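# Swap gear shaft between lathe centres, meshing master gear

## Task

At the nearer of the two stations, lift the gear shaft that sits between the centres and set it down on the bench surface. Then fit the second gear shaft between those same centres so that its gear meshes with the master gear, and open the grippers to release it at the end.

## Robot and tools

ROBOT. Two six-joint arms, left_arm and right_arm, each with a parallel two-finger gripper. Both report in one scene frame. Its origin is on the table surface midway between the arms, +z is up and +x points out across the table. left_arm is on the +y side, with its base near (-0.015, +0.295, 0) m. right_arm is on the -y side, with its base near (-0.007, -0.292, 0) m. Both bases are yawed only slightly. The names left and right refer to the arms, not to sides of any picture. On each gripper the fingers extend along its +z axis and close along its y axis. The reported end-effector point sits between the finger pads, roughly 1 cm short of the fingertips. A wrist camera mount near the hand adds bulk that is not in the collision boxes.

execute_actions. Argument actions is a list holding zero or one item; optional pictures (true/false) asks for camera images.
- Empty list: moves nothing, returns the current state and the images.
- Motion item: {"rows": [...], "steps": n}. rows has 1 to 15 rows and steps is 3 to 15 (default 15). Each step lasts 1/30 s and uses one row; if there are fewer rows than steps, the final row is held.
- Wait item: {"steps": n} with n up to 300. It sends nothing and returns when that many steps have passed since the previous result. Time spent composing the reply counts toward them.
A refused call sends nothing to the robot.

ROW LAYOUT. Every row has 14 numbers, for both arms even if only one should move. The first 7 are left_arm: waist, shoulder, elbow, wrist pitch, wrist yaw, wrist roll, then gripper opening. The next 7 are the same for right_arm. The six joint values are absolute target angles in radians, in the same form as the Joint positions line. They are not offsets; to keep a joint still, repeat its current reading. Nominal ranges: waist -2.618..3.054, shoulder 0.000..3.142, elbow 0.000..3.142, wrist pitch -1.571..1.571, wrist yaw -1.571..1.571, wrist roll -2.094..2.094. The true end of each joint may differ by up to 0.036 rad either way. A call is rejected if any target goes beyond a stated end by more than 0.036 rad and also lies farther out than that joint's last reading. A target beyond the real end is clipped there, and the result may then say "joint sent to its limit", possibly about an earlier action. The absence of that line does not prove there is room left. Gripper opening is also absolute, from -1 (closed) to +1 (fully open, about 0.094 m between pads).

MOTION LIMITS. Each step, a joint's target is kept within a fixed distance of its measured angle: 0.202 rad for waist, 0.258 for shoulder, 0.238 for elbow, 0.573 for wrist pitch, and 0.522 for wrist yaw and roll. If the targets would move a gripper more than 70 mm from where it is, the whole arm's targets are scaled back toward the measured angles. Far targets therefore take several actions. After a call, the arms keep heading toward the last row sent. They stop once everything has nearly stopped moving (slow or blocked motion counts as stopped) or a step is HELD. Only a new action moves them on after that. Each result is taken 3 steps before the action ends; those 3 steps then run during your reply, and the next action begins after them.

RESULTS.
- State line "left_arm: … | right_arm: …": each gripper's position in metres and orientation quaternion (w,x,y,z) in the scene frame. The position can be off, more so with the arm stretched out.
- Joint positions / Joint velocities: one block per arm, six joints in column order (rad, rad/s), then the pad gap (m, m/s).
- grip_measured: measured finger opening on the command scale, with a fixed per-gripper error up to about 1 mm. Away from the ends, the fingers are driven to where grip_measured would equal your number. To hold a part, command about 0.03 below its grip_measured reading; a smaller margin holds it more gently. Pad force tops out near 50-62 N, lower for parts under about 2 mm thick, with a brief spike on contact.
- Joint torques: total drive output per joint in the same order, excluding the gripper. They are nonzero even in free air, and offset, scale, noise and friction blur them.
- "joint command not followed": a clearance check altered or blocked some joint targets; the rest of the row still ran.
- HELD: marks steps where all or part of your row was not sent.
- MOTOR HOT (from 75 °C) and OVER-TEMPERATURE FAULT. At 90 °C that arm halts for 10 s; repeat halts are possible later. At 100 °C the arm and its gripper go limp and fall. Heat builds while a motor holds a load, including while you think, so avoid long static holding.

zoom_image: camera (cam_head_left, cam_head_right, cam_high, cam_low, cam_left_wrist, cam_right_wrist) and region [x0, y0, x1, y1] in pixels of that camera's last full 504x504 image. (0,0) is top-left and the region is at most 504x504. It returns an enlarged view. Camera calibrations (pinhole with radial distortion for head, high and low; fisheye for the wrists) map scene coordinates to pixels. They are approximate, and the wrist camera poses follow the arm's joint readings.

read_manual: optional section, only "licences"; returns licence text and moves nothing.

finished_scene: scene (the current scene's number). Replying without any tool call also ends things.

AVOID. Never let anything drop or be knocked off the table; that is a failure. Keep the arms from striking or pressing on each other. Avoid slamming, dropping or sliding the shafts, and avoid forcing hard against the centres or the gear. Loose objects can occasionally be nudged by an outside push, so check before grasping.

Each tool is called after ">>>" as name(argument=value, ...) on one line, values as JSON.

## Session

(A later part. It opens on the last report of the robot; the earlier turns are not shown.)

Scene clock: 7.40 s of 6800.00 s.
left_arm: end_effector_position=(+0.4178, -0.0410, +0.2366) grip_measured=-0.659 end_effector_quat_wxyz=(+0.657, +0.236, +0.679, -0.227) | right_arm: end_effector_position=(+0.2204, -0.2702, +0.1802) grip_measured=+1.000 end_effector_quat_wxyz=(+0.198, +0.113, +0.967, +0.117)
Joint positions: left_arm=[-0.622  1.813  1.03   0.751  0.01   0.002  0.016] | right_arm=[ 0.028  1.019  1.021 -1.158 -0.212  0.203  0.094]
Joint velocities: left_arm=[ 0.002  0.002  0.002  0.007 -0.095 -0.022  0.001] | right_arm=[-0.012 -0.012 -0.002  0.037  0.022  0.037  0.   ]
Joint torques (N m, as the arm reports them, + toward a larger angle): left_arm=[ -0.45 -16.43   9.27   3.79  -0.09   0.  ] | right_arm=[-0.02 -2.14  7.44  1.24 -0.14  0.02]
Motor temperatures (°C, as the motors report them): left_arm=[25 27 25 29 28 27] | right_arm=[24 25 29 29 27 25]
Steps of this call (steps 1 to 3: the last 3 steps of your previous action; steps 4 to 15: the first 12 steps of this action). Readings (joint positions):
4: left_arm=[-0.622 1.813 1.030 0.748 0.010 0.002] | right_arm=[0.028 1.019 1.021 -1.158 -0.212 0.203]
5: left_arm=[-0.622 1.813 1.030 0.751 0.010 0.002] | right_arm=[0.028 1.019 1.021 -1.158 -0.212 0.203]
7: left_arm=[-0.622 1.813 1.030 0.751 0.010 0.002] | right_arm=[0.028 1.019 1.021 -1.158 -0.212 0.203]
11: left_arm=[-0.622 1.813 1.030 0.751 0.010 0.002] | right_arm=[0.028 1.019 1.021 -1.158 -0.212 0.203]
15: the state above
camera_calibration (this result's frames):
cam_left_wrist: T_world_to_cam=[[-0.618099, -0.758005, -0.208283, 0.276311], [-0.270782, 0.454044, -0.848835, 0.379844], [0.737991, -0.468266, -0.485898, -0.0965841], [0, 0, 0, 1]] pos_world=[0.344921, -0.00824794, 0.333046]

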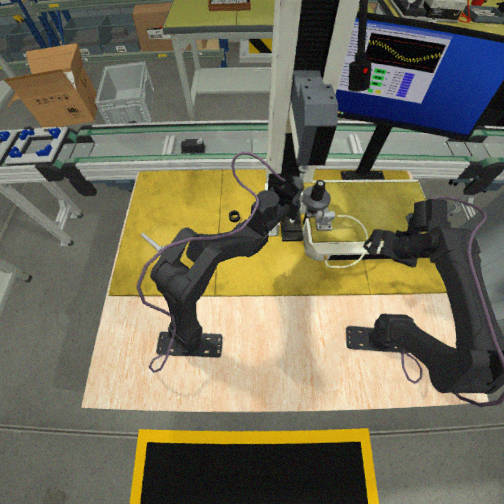

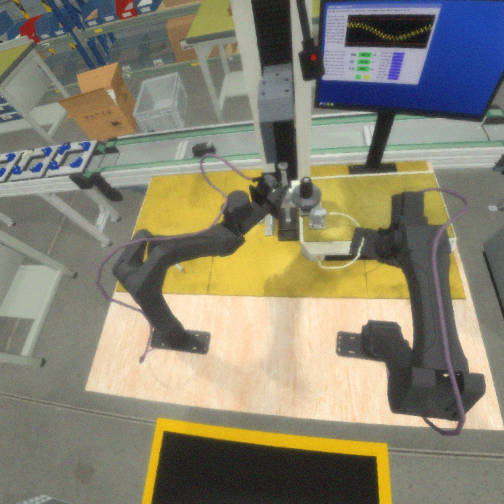

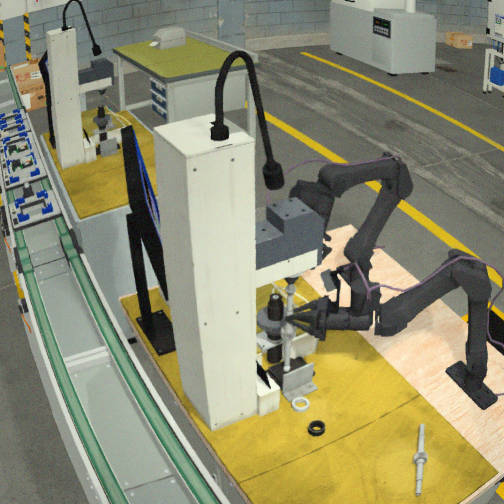

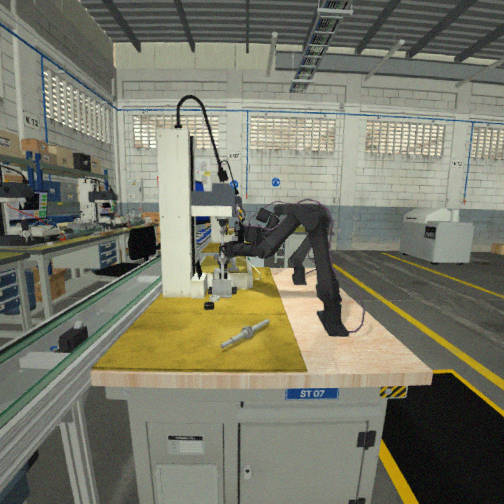

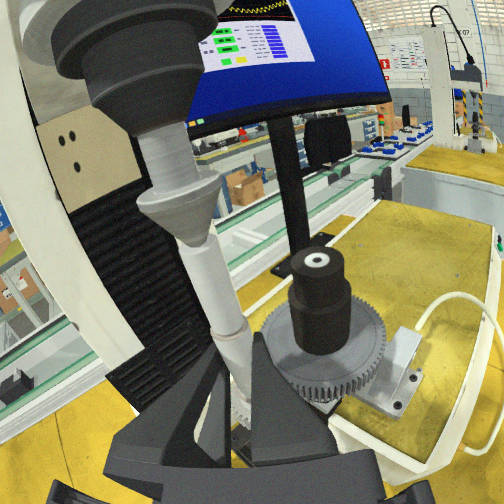

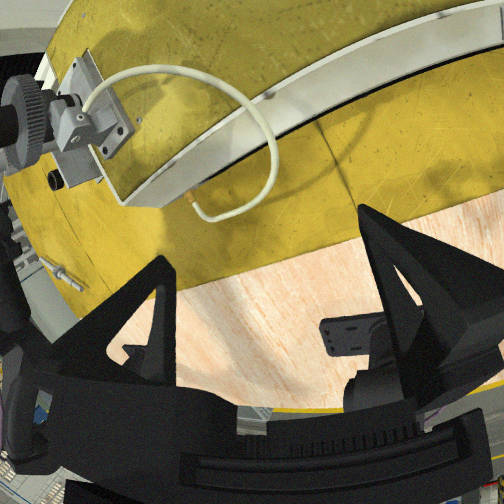

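>>> execute_actions(actions=[{"rows":[[-0.628,1.7,0.95,0.87,0,0,-1,0.028,1.019,1.021,-1.158,-0.212,0.203,1]]}], pictures=true)

>>> zoom_image(camera="cam_high", region=[240, 260, 380, 400])

Scene clock: 8.00 s of 6800.00 s.
left_arm: end_effector_position=(+0.4026, -0.0288, +0.2366) grip_measured=-0.659 end_effector_quat_wxyz=(+0.659, +0.234, +0.677, -0.228) | right_arm: end_effector_position=(+0.2204, -0.2702, +0.1802) grip_measured=+1.000 end_effector_quat_wxyz=(+0.198, +0.113, +0.967, +0.117)
Joint positions: left_arm=[-0.622  1.749  0.944  0.778  0.008  0.     0.016] | right_arm=[ 0.028  1.019  1.021 -1.158 -0.212  0.203  0.094]
Joint velocities: left_arm=[ 0.007 -0.002 -0.071  0.022  0.007 -0.007  0.   ] | right_arm=[ 0.002  0.002  0.017 -0.051 -0.022  0.037  0.   ]
Joint torques (N m, as the arm reports them, + toward a larger angle): left_arm=[ -0.56 -14.86   6.79   3.08  -0.07   0.01] | right_arm=[-0.01 -2.14  7.44  1.24 -0.14  0.01]
Motor temperatures (°C, as the motors report them): left_arm=[25 28 25 29 28 27] | right_arm=[24 25 29 29 27 25]
Steps of this call (steps 1 to 3: the last 3 steps of your previous action; steps 4 to 6: the robot went on to your last target; steps 7 to 18: the first 12 steps of this action). Readings (joint positions):
7: left_arm=[-0.622 1.810 1.021 0.755 0.010 0.002] | right_arm=[0.028 1.019 1.021 -1.158 -0.212 0.203]
8: left_arm=[-0.622 1.808 1.011 0.768 0.009 0.001] | right_arm=[0.028 1.019 1.021 -1.158 -0.212 0.203]
10: left_arm=[-0.622 1.784 0.977 0.782 0.008 0.000] | right_arm=[0.028 1.019 1.021 -1.158 -0.212 0.203]
14: left_arm=[-0.622 1.750 0.946 0.786 0.008 0.000] | right_arm=[0.028 1.019 1.021 -1.158 -0.212 0.203]
18: the state above
camera_calibration (this result's frames):
cam_left_wrist: T_world_to_cam=[[-0.616032, -0.760147, -0.206594, 0.274854], [-0.269305, 0.449701, -0.851613, 0.370142], [0.740256, -0.468984, -0.481741, -0.0815052], [0, 0, 0, 1]] pos_world=[0.329334, 0.00425105, 0.332736]

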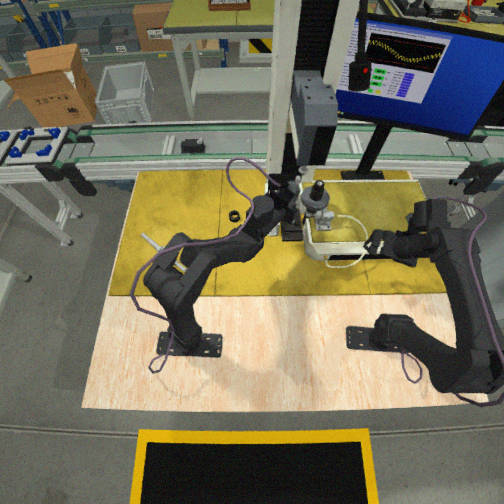

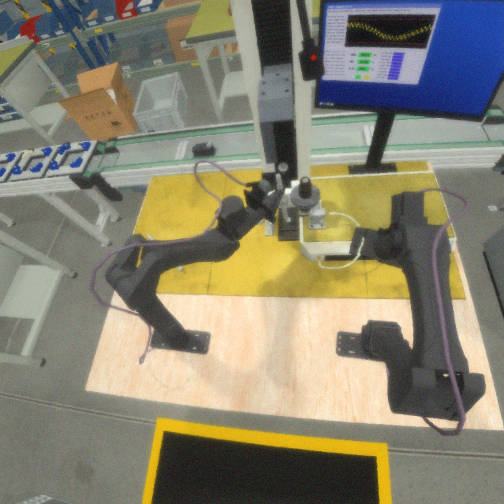

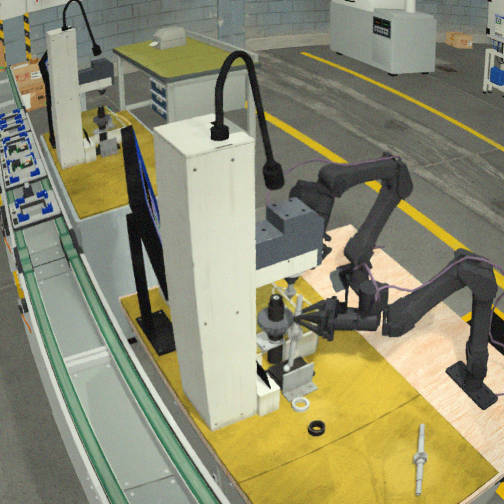

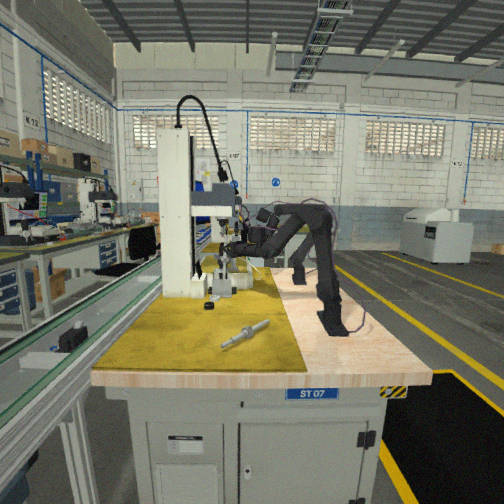

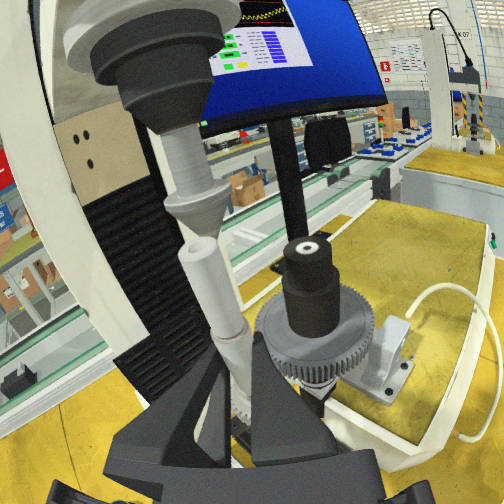

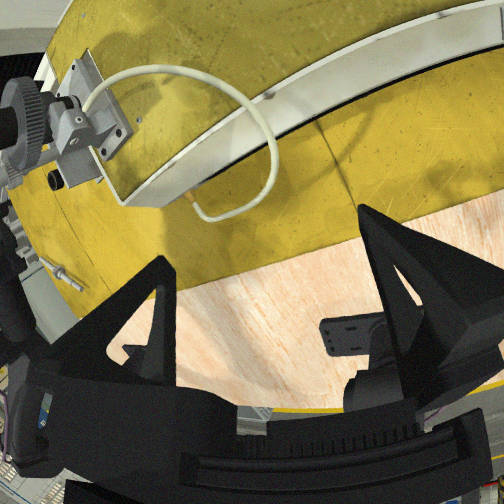

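Region (240, 260, 380, 400) of cam_high's 504x504 image, scaled by 3.600, with more detail than that image has.

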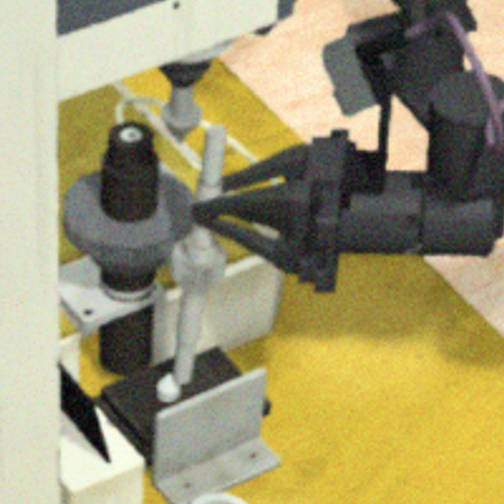

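>>> execute_actions(actions=[{"rows":[[-0.72,1.6,0.8,0.8,0,0,-1,0.028,1.019,1.021,-1.158,-0.212,0.203,1]]}])

>>> execute_actions(actions=[{"rows":[[-0.8,1.3,0.62,0.7,0,0,-1,0.028,1.019,1.021,-1.158,-0.212,0.203,1]]}], pictures=true)

Scene clock: 8.50 s of 6800.00 s.
left_arm: end_effector_position=(+0.3391, -0.0436, +0.1929) grip_measured=-0.659 end_effector_quat_wxyz=(+0.599, +0.286, +0.707, -0.242) | right_arm: end_effector_position=(+0.2204, -0.2702, +0.1802) grip_measured=+1.000 end_effector_quat_wxyz=(+0.198, +0.113, +0.967, +0.117)
Joint positions: left_arm=[-0.726  1.648  0.781  0.702  0.006  0.002  0.016] | right_arm=[ 0.028  1.019  1.021 -1.158 -0.212  0.203  0.094]
Joint velocities: left_arm=[ 0.007 -0.012 -0.012  0.051 -0.022 -0.007 -0.001] | right_arm=[-0.012 -0.007 -0.007 -0.007 -0.007 -0.037  0.   ]
Joint torques (N m, as the arm reports them, + toward a larger angle): left_arm=[  0.51 -13.36   7.26   3.19  -0.09   0.01] | right_arm=[-0.01 -2.15  7.42  1.24 -0.14  0.02]
Motor temperatures (°C, as the motors report them): left_arm=[25 28 25 30 28 27] | right_arm=[24 25 29 29 27 25]
Steps of this call (steps 1 to 3: the last 3 steps of your previous action; steps 4 to 15: the first 12 steps of this action). Readings (joint positions):
4: left_arm=[-0.631 1.738 0.919 0.774 0.000 0.000] | right_arm=[0.028 1.019 1.021 -1.158 -0.212 0.203]
5: left_arm=[-0.645 1.709 0.878 0.772 -0.012 0.002] | right_arm=[0.028 1.019 1.021 -1.158 -0.212 0.203]
7: left_arm=[-0.685 1.659 0.809 0.748 -0.013 0.002] | right_arm=[0.028 1.019 1.021 -1.158 -0.212 0.203]
11: left_arm=[-0.727 1.648 0.781 0.710 0.007 0.002] | right_arm=[0.028 1.019 1.021 -1.158 -0.212 0.203]
15: the state above

Scene clock: 9.00 s of 6800.00 s.
left_arm: end_effector_position=(+0.2701, -0.0206, +0.2186) grip_measured=-0.659 end_effector_quat_wxyz=(+0.600, +0.308, +0.688, -0.267) | right_arm: end_effector_position=(+0.2204, -0.2702, +0.1802) grip_measured=+1.000 end_effector_quat_wxyz=(+0.198, +0.113, +0.967, +0.117)
Joint positions: left_arm=[-0.8    1.336  0.588  0.61   0.004  0.003  0.016] | right_arm=[ 0.028  1.019  1.021 -1.158 -0.212  0.203  0.094]
Joint velocities: left_arm=[-0.002 -0.007  0.007 -0.125 -0.007 -0.066  0.   ] | right_arm=[ 0.002 -0.007 -0.002 -0.022  0.022  0.022  0.   ]
Joint torques (N m, as the arm reports them, + toward a larger angle): left_arm=[-0.1  -9.1   8.47  3.29 -0.08 -0.01] | right_arm=[-0.02 -2.14  7.43  1.24 -0.14  0.01]
Motor temperatures (°C, as the motors report them): left_arm=[25 28 25 30 28 27] | right_arm=[24 25 29 29 27 25]
Steps of this call (steps 1 to 3: the last 3 steps of your previous action; steps 4 to 15: the first 12 steps of this action). Readings (joint positions):
4: left_arm=[-0.733 1.626 0.759 0.697 0.000 0.002] | right_arm=[0.028 1.019 1.021 -1.158 -0.212 0.203]
5: left_arm=[-0.745 1.569 0.708 0.682 -0.008 0.003] | right_arm=[0.028 1.019 1.021 -1.158 -0.212 0.203]
7: left_arm=[-0.776 1.440 0.620 0.631 -0.007 0.003] | right_arm=[0.028 1.019 1.021 -1.158 -0.212 0.203]
11: left_arm=[-0.800 1.339 0.588 0.608 0.006 0.003] | right_arm=[0.028 1.019 1.021 -1.158 -0.212 0.203]
15: the state above
camera_calibration (this result's frames):
cam_left_wrist: T_world_to_cam=[[-0.753289, -0.624623, -0.205917, 0.235455], [-0.246444, 0.558355, -0.792152, 0.298573], [0.609772, -0.545972, -0.574537, 0.0656577], [0, 0, 0, 1]] pos_world=[0.210911, 0.0162087, 0.322722]

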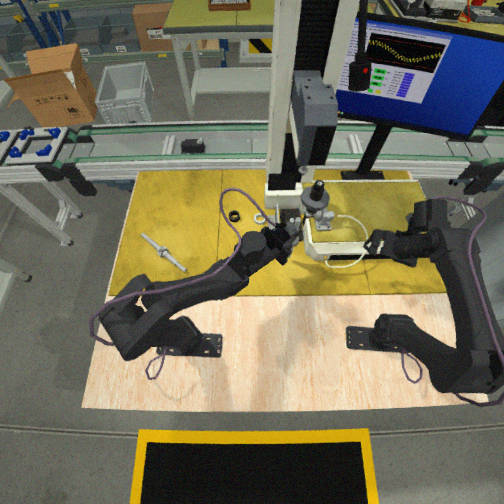

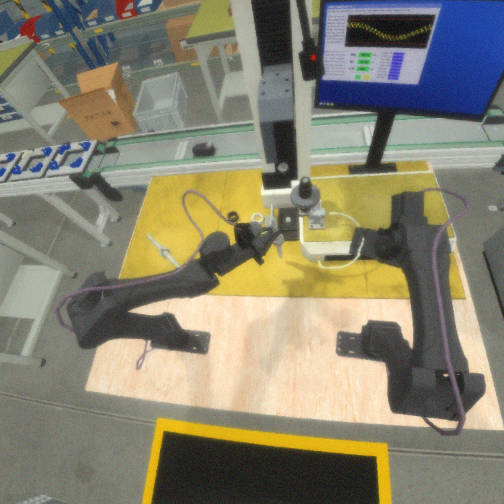

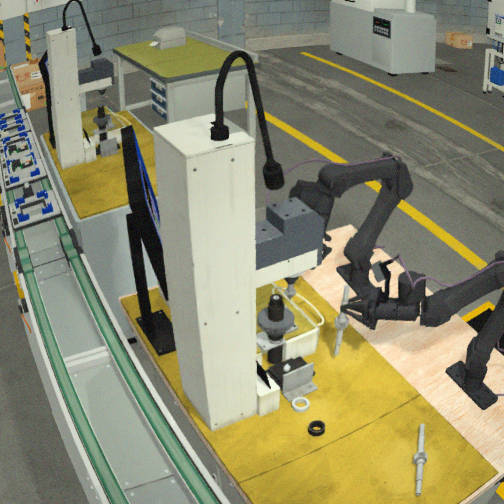

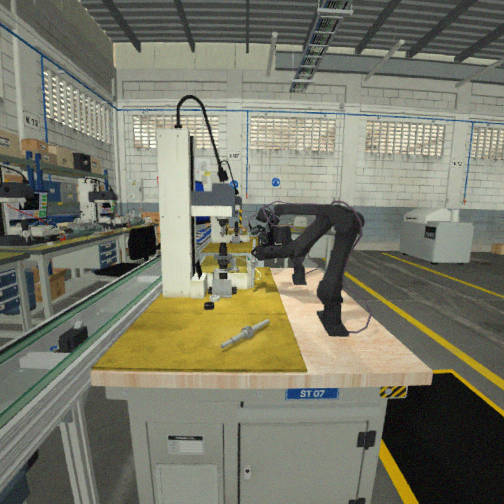

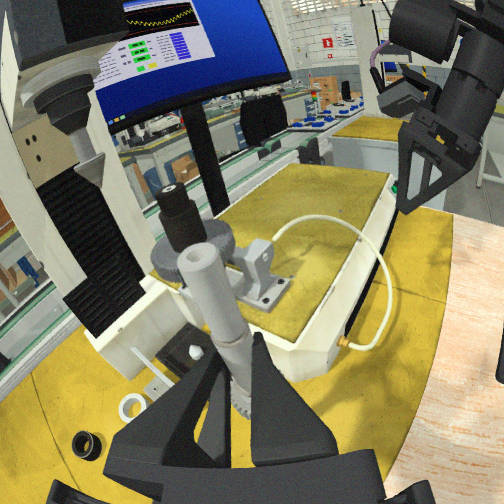

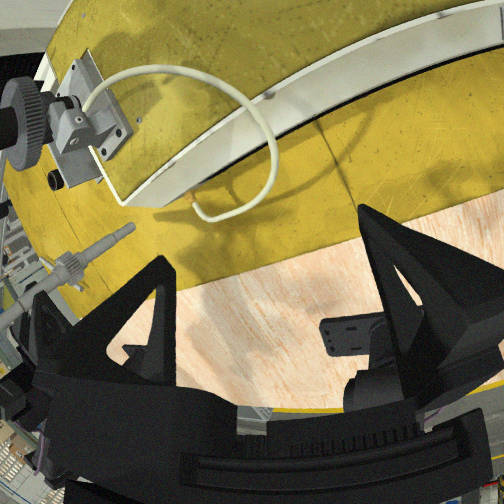

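>>> execute_actions(actions=[{"rows":[[-1.1,1.4,1.3,-0.6,0,0,-1,0.028,1.019,1.021,-1.158,-0.212,0.203,1]]}])

>>> execute_actions(actions=[{"steps":20}])

>>> execute_actions(actions=[{"rows":[[-1.1,1.87,1.46,-1.25,0,0,-1,0.028,1.019,1.021,-1.158,-0.212,0.203,1]]}])

>>> execute_actions(actions=[{"steps":20}], pictures=true)

Scene clock: 9.53 s of 6800.00 s.
left_arm: end_effector_position=(+0.1556, -0.0961, +0.2332) grip_measured=-0.659 end_effector_quat_wxyz=(+0.348, +0.499, +0.758, -0.237) | right_arm: end_effector_position=(+0.2204, -0.2702, +0.1802) grip_measured=+1.000 end_effector_quat_wxyz=(+0.198, +0.113, +0.967, +0.117)
Joint positions: left_arm=[-1.116  1.437  1.251 -0.515  0.022  0.002  0.016] | right_arm=[ 0.028  1.019  1.021 -1.158 -0.212  0.203  0.094]
Joint velocities: left_arm=[ 0.125 -0.144  0.574 -0.315 -0.066 -0.051 -0.001] | right_arm=[-0.012 -0.022 -0.002 -0.066 -0.022 -0.037  0.   ]
Joint torques (N m, as the arm reports them, + toward a larger angle): left_arm=[  0.54 -10.08   7.53   1.43  -0.06   0.02] | right_arm=[-0.02 -2.14  7.44  1.24 -0.14  0.02]
Motor temperatures (°C, as the motors report them): left_arm=[25 28 25 31 28 27] | right_arm=[24 25 29 29 27 25]
Steps of this call (steps 1 to 3: the last 3 steps of your previous action; step 4: the robot went on to your last target; steps 5 to 16: the first 12 steps of this action). Readings (joint positions):
5: left_arm=[-0.823 1.339 0.620 0.525 -0.016 0.003] | right_arm=[0.028 1.019 1.021 -1.158 -0.212 0.203]
6: left_arm=[-0.866 1.356 0.684 0.397 -0.043 0.009] | right_arm=[0.028 1.019 1.021 -1.158 -0.212 0.203]
8: left_arm=[-0.978 1.402 0.819 0.152 -0.045 0.008] | right_arm=[0.028 1.019 1.021 -1.158 -0.212 0.203]
12: left_arm=[-1.122 1.444 1.083 -0.323 0.020 0.003] | right_arm=[0.028 1.019 1.021 -1.158 -0.212 0.203]
16: the state above

Scene clock: 10.20 s of 6800.00 s.
left_arm: end_effector_position=(+0.1524, -0.0754, +0.2241) grip_measured=-0.659 end_effector_quat_wxyz=(+0.314, +0.504, +0.778, -0.207) | right_arm: end_effector_position=(+0.2204, -0.2702, +0.1802) grip_measured=+1.000 end_effector_quat_wxyz=(+0.198, +0.113, +0.967, +0.117)
Joint positions: left_arm=[-1.108  1.426  1.275 -0.649  0.01   0.002  0.016] | right_arm=[ 0.028  1.019  1.021 -1.158 -0.212  0.203  0.094]
Joint velocities: left_arm=[ 0.012 -0.002 -0.017  0.022  0.022 -0.051 -0.001] | right_arm=[-0.037  0.007  0.007 -0.081  0.066 -0.022  0.   ]
Joint torques (N m, as the arm reports them, + toward a larger angle): left_arm=[ 0.67 -9.62  8.16  2.21 -0.1   0.  ] | right_arm=[-0.01 -2.15  7.43  1.24 -0.14  0.02]
Motor temperatures (°C, as the motors report them): left_arm=[25 28 25 31 28 27] | right_arm=[24 25 29 29 27 25]
Kept back: nothing.
Steps of this call (steps 1 to 3: the last 3 steps of your previous action; steps 4 to 20: the robot went on to your last target). Readings (joint positions):
1: left_arm=[-1.112 1.433 1.265 -0.525 0.018 0.002] | right_arm=[0.028 1.019 1.021 -1.158 -0.212 0.203]
2: left_arm=[-1.110 1.429 1.273 -0.535 0.015 0.002] | right_arm=[0.028 1.019 1.021 -1.158 -0.212 0.203]
4: left_arm=[-1.108 1.426 1.275 -0.558 0.010 0.002] | right_arm=[0.028 1.019 1.021 -1.158 -0.212 0.203]
8: left_arm=[-1.108 1.426 1.275 -0.624 0.010 0.002] | right_arm=[0.028 1.019 1.021 -1.158 -0.212 0.203]
20: the state above

Scene clock: 10.60 s of 6800.00 s.
left_arm: end_effector_position=(+0.1202, -0.0038, +0.0502) grip_measured=-0.659 end_effector_quat_wxyz=(-0.054, +0.541, +0.839, +0.030) | right_arm: end_effector_position=(+0.2204, -0.2702, +0.1802) grip_measured=+1.000 end_effector_quat_wxyz=(+0.198, +0.113, +0.967, +0.117)
Joint positions: left_arm=[-1.108  1.941  1.427 -1.18   0.008  0.002  0.016] | right_arm=[ 0.028  1.019  1.021 -1.158 -0.212  0.203  0.094]
Joint velocities: left_arm=[ 0.012 -0.007  0.002 -0.667  0.022 -0.007  0.001] | right_arm=[-0.007  0.007  0.002 -0.022 -0.007 -0.051  0.   ]
Joint torques (N m, as the arm reports them, + toward a larger angle): left_arm=[  0.67 -17.56   7.24   0.35  -0.06   0.01] | right_arm=[-0.03 -2.15  7.43  1.25 -0.14  0.02]
Motor temperatures (°C, as the motors report them): left_arm=[25 28 25 31 28 27] | right_arm=[24 25 29 29 27 25]
Steps of this call (steps 1 to 12: the first 12 steps of this action). Readings (joint positions):
1: left_arm=[-1.108 1.457 1.314 -0.722 0.009 0.002] | right_arm=[0.028 1.019 1.021 -1.158 -0.212 0.203]
2: left_arm=[-1.108 1.512 1.380 -0.824 0.009 0.002] | right_arm=[0.028 1.019 1.021 -1.158 -0.212 0.203]
4: left_arm=[-1.108 1.627 1.439 -0.926 0.009 0.002] | right_arm=[0.028 1.019 1.021 -1.158 -0.212 0.203]
8: left_arm=[-1.108 1.864 1.445 -1.060 0.009 0.002] | right_arm=[0.028 1.019 1.021 -1.158 -0.212 0.203]
12: the state above

Scene clock: 11.27 s of 6800.00 s.
left_arm: end_effector_position=(+0.1185, -0.0001, +0.0609) grip_measured=-0.659 end_effector_quat_wxyz=(-0.050, +0.541, +0.839, +0.028) | right_arm: end_effector_position=(+0.2204, -0.2702, +0.1802) grip_measured=+1.000 end_effector_quat_wxyz=(+0.198, +0.113, +0.967, +0.117)
Joint positions: left_arm=[-1.108  1.908  1.427 -1.205  0.008  0.002  0.016] | right_arm=[ 0.028  1.019  1.021 -1.158 -0.212  0.203  0.094]
Joint velocities: left_arm=[ 0.002 -0.017 -0.012 -0.007 -0.022  0.022  0.001] | right_arm=[-0.012 -0.007  0.007 -0.051  0.022  0.022  0.   ]
Joint torques (N m, as the arm reports them, + toward a larger angle): left_arm=[  0.66 -14.22   7.44  -0.47  -0.08   0.  ] | right_arm=[-0.04 -2.13  7.42  1.25 -0.14  0.01]
Motor temperatures (°C, as the motors report them): left_arm=[25 28 26 30 28 27] | right_arm=[24 25 29 29 27 25]
Kept back: nothing.
Steps of this call (steps 1 to 3: the last 3 steps of your previous action; steps 4 to 20: the robot went on to your last target). Readings (joint positions):
1: left_arm=[-1.108 1.936 1.427 -1.194 0.008 0.002] | right_arm=[0.028 1.019 1.021 -1.158 -0.212 0.203]
2: left_arm=[-1.108 1.929 1.427 -1.200 0.008 0.002] | right_arm=[0.028 1.019 1.021 -1.158 -0.212 0.203]
4: left_arm=[-1.108 1.916 1.427 -1.203 0.008 0.002] | right_arm=[0.028 1.019 1.021 -1.158 -0.212 0.203]
8: left_arm=[-1.108 1.908 1.427 -1.204 0.008 0.002] | right_arm=[0.028 1.019 1.021 -1.158 -0.212 0.203]
20: the state above
camera_calibration (this result's frames):
cam_left_wrist: T_world_to_cam=[[-0.975052, -0.218225, 0.0406424, 0.112906], [-0.158601, 0.812989, 0.560264, 0.0320854], [-0.155305, 0.53984, -0.827317, 0.184913], [0, 0, 0, 1]] pos_world=[0.143896, -0.10127, 0.130417]

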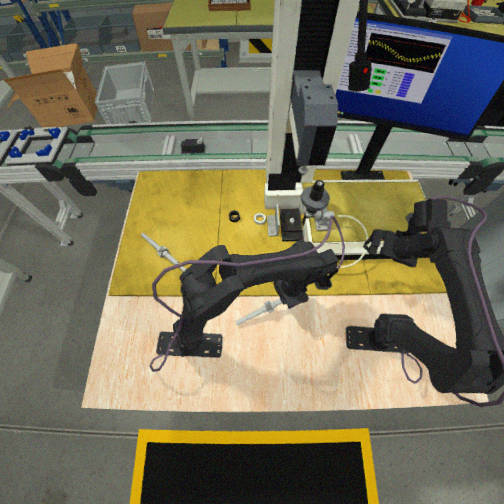

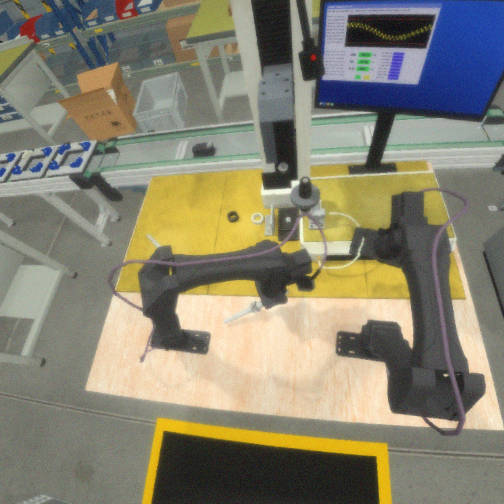

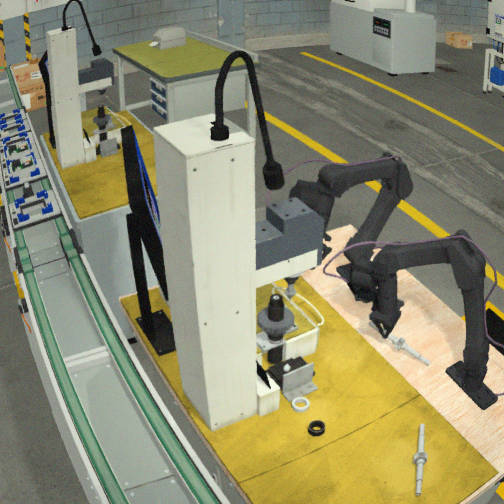

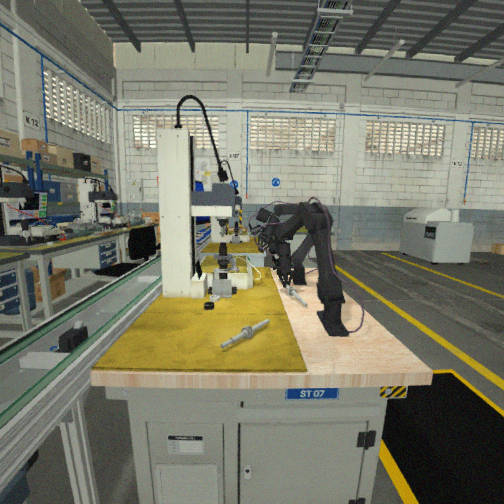

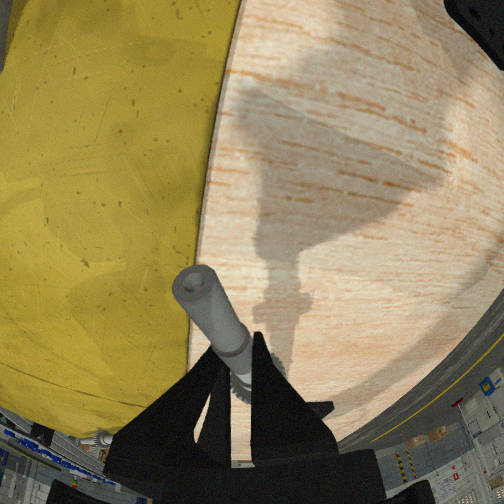

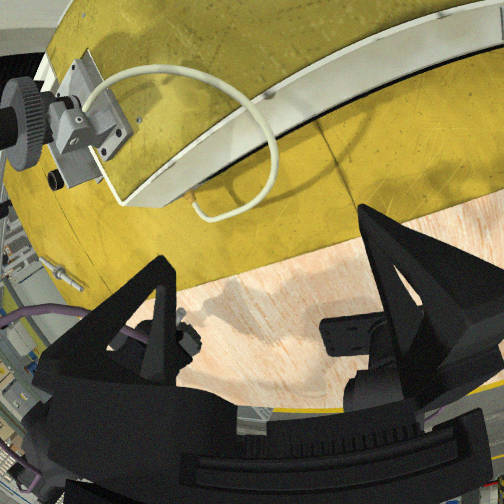

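Lower gradually.

>>> execute_actions(actions=[{"rows":[[-1.13,1.9,1.46,-1.23,0,0,-1,0.028,1.019,1.021,-1.158,-0.212,0.203,1],[-1.15,1.92,1.46,-1.21,0,0,-1,0.028,1.019,1.021,-1.158,-0.212,0.203,1],[-1.17,1.94,1.46,-1.19,0,0,-1,0.028,1.019,1.021,-1.158,-0.212,0.203,1],[-1.18,1.96,1.46,-1.17,0,0,-1,0.028,1.019,1.021,-1.158,-0.212,0.203,1],[-1.18,1.98,1.46,-1.16,0,0,-1,0.028,1.019,1.021,-1.158,-0.212,0.203,1],[-1.18,1.99,1.46,-1.15,0,0,-1,0.028,1.019,1.021,-1.158,-0.212,0.203,1],[-1.18,2.0,1.46,-1.14,0,0,-1,0.028,1.019,1.021,-1.158,-0.212,0.203,1]]}])

>>> execute_actions(actions=[{"steps":10}], pictures=true)

Scene clock: 11.77 s of 6800.00 s.
left_arm: end_effector_position=(+0.1010, -0.0149, +0.0296) grip_measured=-0.659 end_effector_quat_wxyz=(-0.064, +0.570, +0.818, +0.045) | right_arm: end_effector_position=(+0.2204, -0.2702, +0.1802) grip_measured=+1.000 end_effector_quat_wxyz=(+0.198, +0.113, +0.967, +0.117)
Joint positions: left_arm=[-1.18   2.007  1.431 -1.152 -0.001  0.002  0.016] | right_arm=[ 0.028  1.019  1.021 -1.158 -0.212  0.203  0.094]
Joint velocities: left_arm=[ 0.002  0.007 -0.022 -0.066 -0.066 -0.007 -0.001] | right_arm=[ 0.002  0.002 -0.022  0.007  0.007  0.007  0.   ]
Joint torques (N m, as the arm reports them, + toward a larger angle): left_arm=[ -0.15 -12.59   7.03   0.14   0.04  -0.01] | right_arm=[-0.02 -2.14  7.43  1.24 -0.14  0.02]
Motor temperatures (°C, as the motors report them): left_arm=[25 28 26 30 28 27] | right_arm=[24 25 29 29 27 25]
Steps of this call (steps 1 to 3: the robot went on to your last target; steps 4 to 15: the first 12 steps of this action). Readings (joint positions):
4: left_arm=[-1.109 1.908 1.427 -1.205 0.007 0.002] | right_arm=[0.028 1.019 1.021 -1.158 -0.212 0.203]
5: left_arm=[-1.113 1.908 1.427 -1.204 0.005 0.002] | right_arm=[0.028 1.019 1.021 -1.158 -0.212 0.203]
7: left_arm=[-1.133 1.916 1.427 -1.195 -0.001 0.002] | right_arm=[0.028 1.019 1.021 -1.158 -0.212 0.203]
11: left_arm=[-1.177 1.976 1.431 -1.157 -0.001 0.002] | right_arm=[0.028 1.019 1.021 -1.158 -0.212 0.203]
15: the state above

Scene clock: 12.10 s of 6800.00 s.
left_arm: end_effector_position=(+0.1009, -0.0147, +0.0296) grip_measured=-0.659 end_effector_quat_wxyz=(-0.064, +0.570, +0.818, +0.045) | right_arm: end_effector_position=(+0.2204, -0.2702, +0.1802) grip_measured=+1.000 end_effector_quat_wxyz=(+0.198, +0.113, +0.967, +0.117)
Joint positions: left_arm=[-1.18   2.007  1.431 -1.153 -0.001  0.002  0.016] | right_arm=[ 0.028  1.019  1.021 -1.158 -0.212  0.203  0.094]
Joint velocities: left_arm=[-0.002  0.002 -0.017 -0.007  0.007 -0.007 -0.001] | right_arm=[ 0.017  0.007 -0.007 -0.022 -0.066 -0.007  0.   ]
Joint torques (N m, as the arm reports them, + toward a larger angle): left_arm=[ -0.07 -12.51   6.91   0.07   0.01   0.  ] | right_arm=[-0.02 -2.15  7.43  1.24 -0.14  0.02]
Motor temperatures (°C, as the motors report them): left_arm=[25 28 26 30 28 27] | right_arm=[24 25 29 29 27 25]
Kept back: nothing.
Steps of this call (steps 1 to 3: the last 3 steps of your previous action; steps 4 to 10: the robot went on to your last target). Readings (joint positions):
1: left_arm=[-1.180 2.007 1.431 -1.153 -0.001 0.002] | right_arm=[0.028 1.019 1.021 -1.158 -0.212 0.203]
2: left_arm=[-1.180 2.007 1.431 -1.153 -0.001 0.002] | right_arm=[0.028 1.019 1.021 -1.158 -0.212 0.203]
4: left_arm=[-1.180 2.007 1.431 -1.153 -0.001 0.002] | right_arm=[0.028 1.019 1.021 -1.158 -0.212 0.203]
8: left_arm=[-1.180 2.007 1.431 -1.153 -0.001 0.002] | right_arm=[0.028 1.019 1.021 -1.158 -0.212 0.203]
10: the state above
camera_calibration (this result's frames):
cam_left_wrist: T_world_to_cam=[[-0.988102, -0.14834, 0.0406278, 0.096197], [-0.095166, 0.797189, 0.596182, 0.0510047], [-0.120826, 0.585222, -0.801821, 0.160563], [0, 0, 0, 1]] pos_world=[0.119306, -0.120355, 0.0944261]

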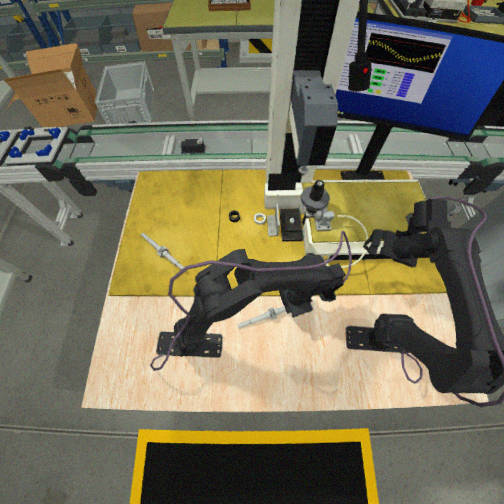

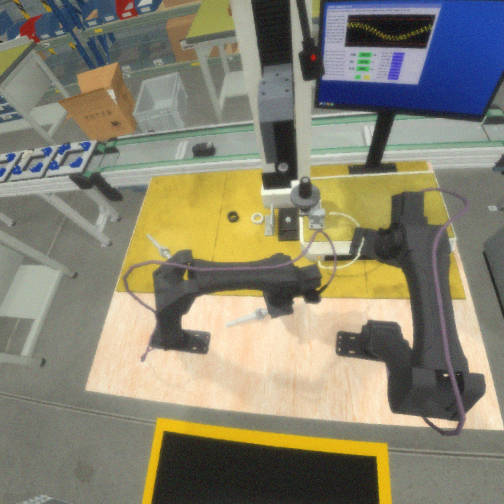

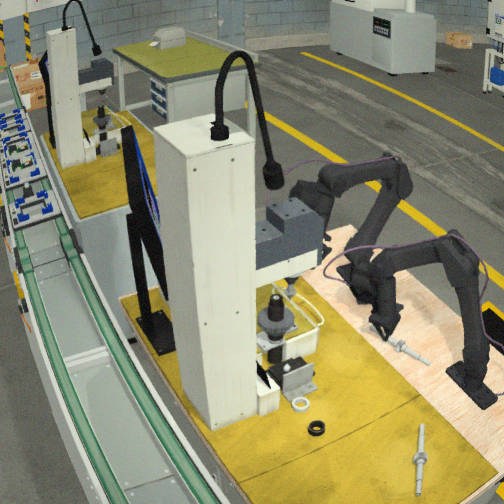

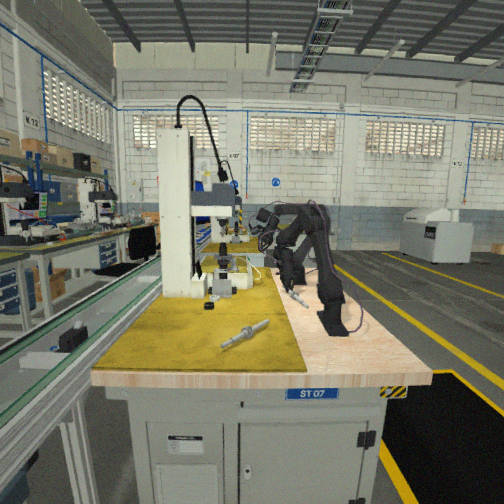

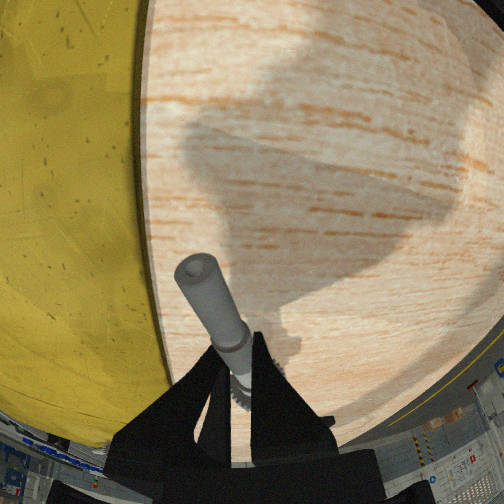

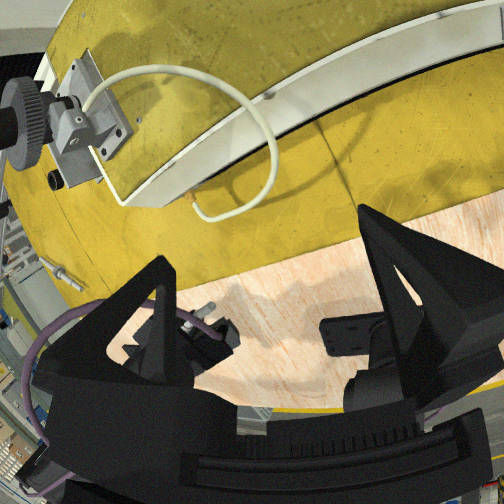

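>>> execute_actions(actions=[{"rows":[[-1.18,2.0,1.46,-1.14,0,0,0,0.028,1.019,1.021,-1.158,-0.212,0.203,1]],"steps":8}])

>>> execute_actions(actions=[{"rows":[[-1.18,1.75,1.46,-1.3,0,0,0,0.028,1.019,1.021,-1.158,-0.212,0.203,1]],"steps":10}])

>>> execute_actions(actions=[{"rows":[[0.5,1.75,1.46,-1.3,0,-0.47,0,0.028,1.019,1.021,-1.158,-0.212,0.203,1]]}])

>>> execute_actions(actions=[{"steps":20}])

>>> execute_actions(actions=[{"rows":[[0.5,2.06,1.72,-1.3,0,-0.47,0,0.028,1.019,1.021,-1.158,-0.212,0.203,1]]}])

>>> execute_actions(actions=[{"steps":10}], pictures=true)

Scene clock: 12.47 s of 6800.00 s.
left_arm: end_effector_position=(+0.1009, -0.0147, +0.0296) grip_measured=-0.004 end_effector_quat_wxyz=(-0.064, +0.570, +0.818, +0.045) | right_arm: end_effector_position=(+0.2204, -0.2702, +0.1802) grip_measured=+1.000 end_effector_quat_wxyz=(+0.198, +0.113, +0.967, +0.117)
Joint positions: left_arm=[-1.18   2.007  1.431 -1.153 -0.001  0.002  0.047] | right_arm=[ 0.028  1.019  1.021 -1.158 -0.212  0.203  0.094]
Joint velocities: left_arm=[-0.007 -0.017  0.012  0.051  0.051  0.037  0.005] | right_arm=[ 0.017 -0.007 -0.017 -0.11   0.037  0.051  0.   ]
Joint torques (N m, as the arm reports them, + toward a larger angle): left_arm=[ -0.05 -12.37   7.13   0.06   0.01   0.01] | right_arm=[-0.02 -2.14  7.43  1.24 -0.14  0.02]
Motor temperatures (°C, as the motors report them): left_arm=[25 28 26 30 28 27] | right_arm=[24 25 29 29 27 25]
Steps of this call (steps 1 to 6: the robot went on to your last target; steps 7 to 11: the first 5 steps of this action). Readings (joint positions):
7: left_arm=[-1.180 2.007 1.431 -1.153 -0.001 0.002] | right_arm=[0.028 1.019 1.021 -1.158 -0.212 0.203]
8: left_arm=[-1.180 2.007 1.431 -1.153 -0.001 0.002] | right_arm=[0.028 1.019 1.021 -1.158 -0.212 0.203]
10: left_arm=[-1.180 2.007 1.431 -1.153 -0.001 0.002] | right_arm=[0.028 1.019 1.021 -1.158 -0.212 0.203]
11: the state above

Scene clock: 12.80 s of 6800.00 s.
left_arm: end_effector_position=(+0.0984, -0.0078, +0.1118) grip_measured=-0.001 end_effector_quat_wxyz=(+0.004, +0.572, +0.820, -0.002) | right_arm: end_effector_position=(+0.2204, -0.2702, +0.1802) grip_measured=+1.000 end_effector_quat_wxyz=(+0.198, +0.113, +0.967, +0.117)
Joint positions: left_arm=[-1.18   1.759  1.448 -1.251 -0.001  0.002  0.047] | right_arm=[ 0.028  1.019  1.021 -1.158 -0.212  0.203  0.094]
Joint velocities: left_arm=[ 0.022 -0.764  0.261 -0.256 -0.066  0.051 -0.001] | right_arm=[ 0.007  0.007 -0.002 -0.022 -0.022  0.037  0.   ]
Joint torques (N m, as the arm reports them, + toward a larger angle): left_arm=[-0.09 -6.53  5.35  0.2   0.01  0.  ] | right_arm=[-0.01 -2.15  7.44  1.24 -0.14  0.02]
Motor temperatures (°C, as the motors report them): left_arm=[25 28 26 30 28 27] | right_arm=[24 25 29 29 27 25]
Steps of this call (steps 1 to 3: the last 3 steps of your previous action; steps 4 to 10: the first 7 steps of this action). Readings (joint positions):
4: left_arm=[-1.180 1.992 1.430 -1.157 -0.001 0.002] | right_arm=[0.028 1.019 1.021 -1.158 -0.212 0.203]
5: left_arm=[-1.180 1.967 1.428 -1.175 -0.001 0.002] | right_arm=[0.028 1.019 1.021 -1.158 -0.212 0.203]
7: left_arm=[-1.180 1.879 1.428 -1.208 -0.001 0.002] | right_arm=[0.028 1.019 1.021 -1.158 -0.212 0.203]
10: the state above

Scene clock: 13.30 s of 6800.00 s.
left_arm: end_effector_position=(+0.2748, +0.1586, +0.1195) grip_measured=-0.001 end_effector_quat_wxyz=(+0.005, +0.005, +1.000, -0.006) | right_arm: end_effector_position=(+0.2204, -0.2702, +0.1802) grip_measured=+1.000 end_effector_quat_wxyz=(+0.198, +0.113, +0.967, +0.117)
Joint positions: left_arm=[-0.402  1.743  1.46  -1.274  0.008 -0.428  0.047] | right_arm=[ 0.028  1.019  1.021 -1.158 -0.212  0.203  0.094]
Joint velocities: left_arm=[ 2.073 -0.007  0.002 -0.022 -0.081 -0.183  0.   ] | right_arm=[-0.002 -0.007  0.002 -0.007 -0.022  0.022  0.   ]
Joint torques (N m, as the arm reports them, + toward a larger angle): left_arm=[ 0.36 -9.04  5.56  0.   -0.08 -0.02] | right_arm=[-0.03 -2.15  7.42  1.24 -0.15  0.02]
Motor temperatures (°C, as the motors report them): left_arm=[25 28 26 30 28 27] | right_arm=[24 25 29 29 27 25]
Steps of this call (steps 1 to 3: the last 3 steps of your previous action; steps 4 to 15: the first 12 steps of this action). Readings (joint positions):
4: left_arm=[-1.160 1.730 1.460 -1.271 0.009 -0.065] | right_arm=[0.028 1.019 1.021 -1.158 -0.212 0.203]
5: left_arm=[-1.119 1.733 1.460 -1.274 0.017 -0.143] | right_arm=[0.028 1.019 1.021 -1.158 -0.212 0.203]
7: left_arm=[-0.989 1.738 1.460 -1.274 0.017 -0.258] | right_arm=[0.028 1.019 1.021 -1.158 -0.212 0.203]
11: left_arm=[-0.697 1.743 1.460 -1.274 0.012 -0.379] | right_arm=[0.028 1.019 1.021 -1.158 -0.212 0.203]
15: the state above

Scene clock: 13.97 s of 6800.00 s.
left_arm: end_effector_position=(+0.2666, +0.4419, +0.1195) grip_measured=-0.001 end_effector_quat_wxyz=(+0.002, -0.452, +0.892, +0.005) | right_arm: end_effector_position=(+0.2204, -0.2702, +0.1802) grip_measured=+1.000 end_effector_quat_wxyz=(+0.198, +0.113, +0.967, +0.117)
Joint positions: left_arm=[ 0.508  1.743  1.46  -1.284 -0.009 -0.464  0.047] | right_arm=[ 0.028  1.019  1.021 -1.158 -0.212  0.203  0.094]
Joint velocities: left_arm=[-0.042 -0.012 -0.002 -0.051 -0.066  0.007  0.001] | right_arm=[-0.022 -0.002 -0.002  0.022  0.095 -0.007  0.   ]
Joint torques (N m, as the arm reports them, + toward a larger angle): left_arm=[-0.46 -9.05  5.53  0.1   0.04 -0.04] | right_arm=[-0.04 -2.13  7.43  1.24 -0.14  0.02]
Motor temperatures (°C, as the motors report them): left_arm=[25 28 26 30 28 27] | right_arm=[24 25 29 29 27 25]
Kept back: nothing.
Steps of this call (steps 1 to 3: the last 3 steps of your previous action; steps 4 to 20: the robot went on to your last target). Readings (joint positions):
1: left_arm=[-0.328 1.743 1.460 -1.274 0.007 -0.435] | right_arm=[0.028 1.019 1.021 -1.158 -0.212 0.203]
2: left_arm=[-0.254 1.743 1.460 -1.274 0.007 -0.440] | right_arm=[0.028 1.019 1.021 -1.158 -0.212 0.203]
4: left_arm=[-0.107 1.743 1.460 -1.274 0.006 -0.447] | right_arm=[0.028 1.019 1.021 -1.158 -0.212 0.203]
8: left_arm=[0.188 1.743 1.460 -1.274 0.004 -0.455] | right_arm=[0.028 1.019 1.021 -1.158 -0.212 0.203]
20: the state above

Scene clock: 14.37 s of 6800.00 s.
left_arm: end_effector_position=(+0.3205, +0.4691, +0.0680) grip_measured=-0.001 end_effector_quat_wxyz=(-0.042, -0.451, +0.892, +0.004) | right_arm: end_effector_position=(+0.2204, -0.2702, +0.1802) grip_measured=+1.000 end_effector_quat_wxyz=(+0.198, +0.113, +0.967, +0.117)
Joint positions: left_arm=[ 0.508  2.083  1.711 -1.282 -0.009 -0.464  0.047] | right_arm=[ 0.028  1.019  1.021 -1.158 -0.212  0.203  0.094]
Joint velocities: left_arm=[ 0.002 -0.056  0.017  0.007 -0.037 -0.007 -0.001] | right_arm=[ 0.002 -0.007 -0.007 -0.007 -0.051  0.007  0.   ]
Joint torques (N m, as the arm reports them, + toward a larger angle): left_arm=[ -0.71 -14.89   5.94  -0.06   0.07  -0.04] | right_arm=[-0.03 -2.15  7.43  1.24 -0.14  0.02]
Motor temperatures (°C, as the motors report them): left_arm=[25 28 26 30 28 27] | right_arm=[24 25 29 29 27 25]
Steps of this call (steps 1 to 12: the first 12 steps of this action). Readings (joint positions):
1: left_arm=[0.508 1.774 1.500 -1.319 -0.009 -0.464] | right_arm=[0.028 1.019 1.021 -1.158 -0.212 0.203]
2: left_arm=[0.508 1.834 1.580 -1.349 -0.009 -0.464] | right_arm=[0.028 1.019 1.021 -1.158 -0.212 0.203]
4: left_arm=[0.508 1.954 1.693 -1.309 -0.009 -0.464] | right_arm=[0.028 1.019 1.021 -1.158 -0.212 0.203]
8: left_arm=[0.508 2.074 1.711 -1.278 -0.009 -0.464] | right_arm=[0.028 1.019 1.021 -1.158 -0.212 0.203]
12: the state above

Scene clock: 14.70 s of 6800.00 s.
left_arm: end_effector_position=(+0.3196, +0.4686, +0.0685) grip_measured=-0.001 end_effector_quat_wxyz=(-0.043, -0.451, +0.892, +0.004) | right_arm: end_effector_position=(+0.2204, -0.2702, +0.1802) grip_measured=+1.000 end_effector_quat_wxyz=(+0.198, +0.113, +0.967, +0.117)
Joint positions: left_arm=[ 0.508  2.082  1.711 -1.287 -0.009 -0.464  0.047] | right_arm=[ 0.028  1.019  1.021 -1.158 -0.212  0.203  0.094]
Joint velocities: left_arm=[-0.007 -0.002 -0.022 -0.051 -0.022  0.066 -0.001] | right_arm=[ 0.017 -0.012 -0.012  0.007 -0.007  0.022  0.   ]
Joint torques (N m, as the arm reports them, + toward a larger angle): left_arm=[ -0.7  -14.93   6.01  -0.06   0.08  -0.04] | right_arm=[-0.03 -2.14  7.45  1.24 -0.14  0.02]
Motor temperatures (°C, as the motors report them): left_arm=[25 29 26 30 28 27] | right_arm=[24 25 29 29 27 25]
Kept back: nothing.
Steps of this call (steps 1 to 3: the last 3 steps of your previous action; steps 4 to 10: the robot went on to your last target). Readings (joint positions):
1: left_arm=[0.508 2.082 1.711 -1.284 -0.009 -0.464] | right_arm=[0.028 1.019 1.021 -1.158 -0.212 0.203]
2: left_arm=[0.508 2.082 1.711 -1.284 -0.009 -0.464] | right_arm=[0.028 1.019 1.021 -1.158 -0.212 0.203]
4: left_arm=[0.508 2.082 1.711 -1.286 -0.009 -0.464] | right_arm=[0.028 1.019 1.021 -1.158 -0.212 0.203]
8: left_arm=[0.508 2.082 1.711 -1.286 -0.009 -0.464] | right_arm=[0.028 1.019 1.021 -1.158 -0.212 0.203]
10: the state above
camera_calibration (this result's frames):
cam_left_wrist: T_world_to_cam=[[0.664485, -0.746996, -0.0213624, 0.138983], [-0.622709, -0.569278, 0.536801, 0.47627], [-0.413149, -0.343394, -0.843438, 0.466725], [0, 0, 0, 1]] pos_world=[0.397053, 0.535221, 0.14096]

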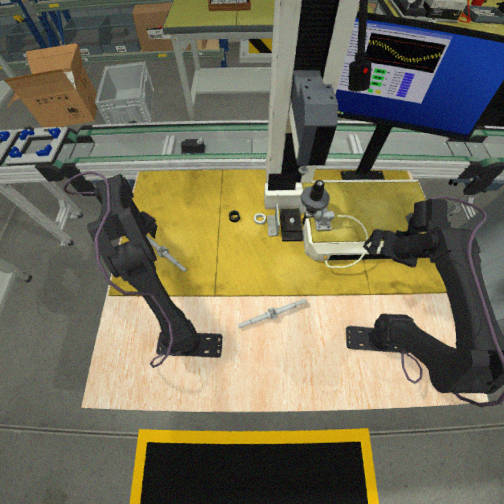

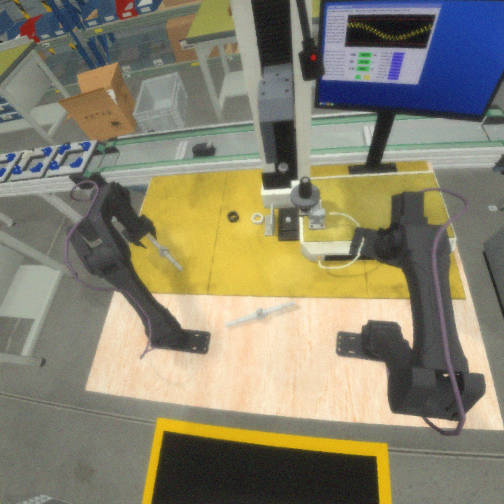

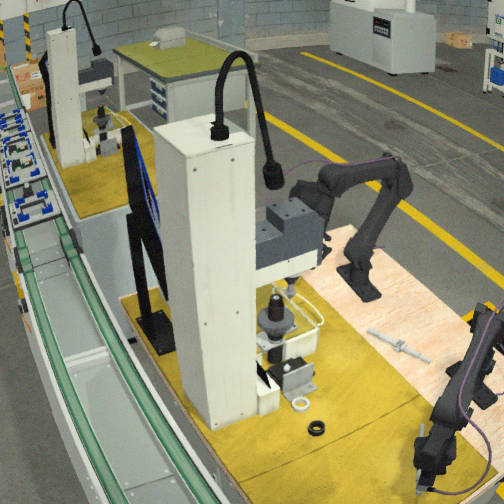

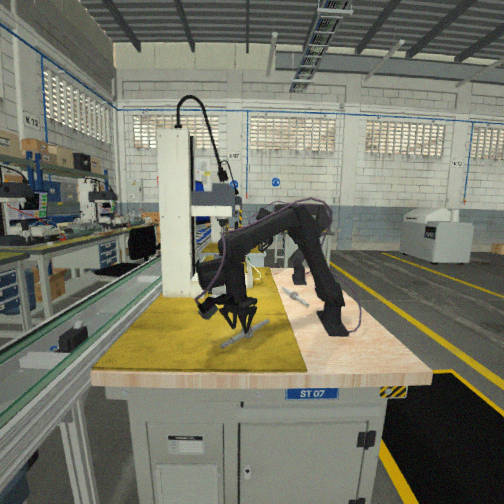

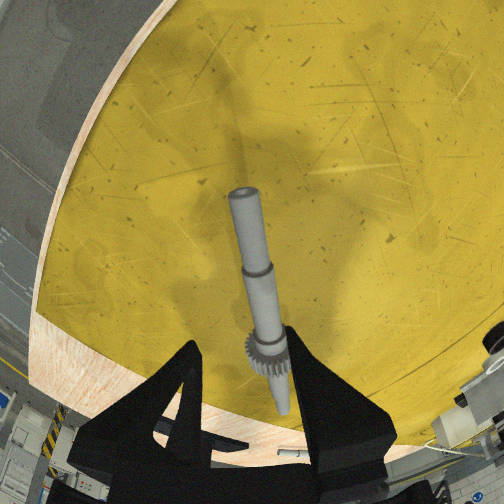

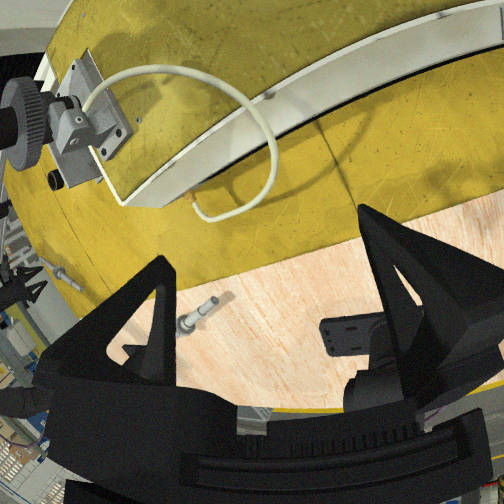

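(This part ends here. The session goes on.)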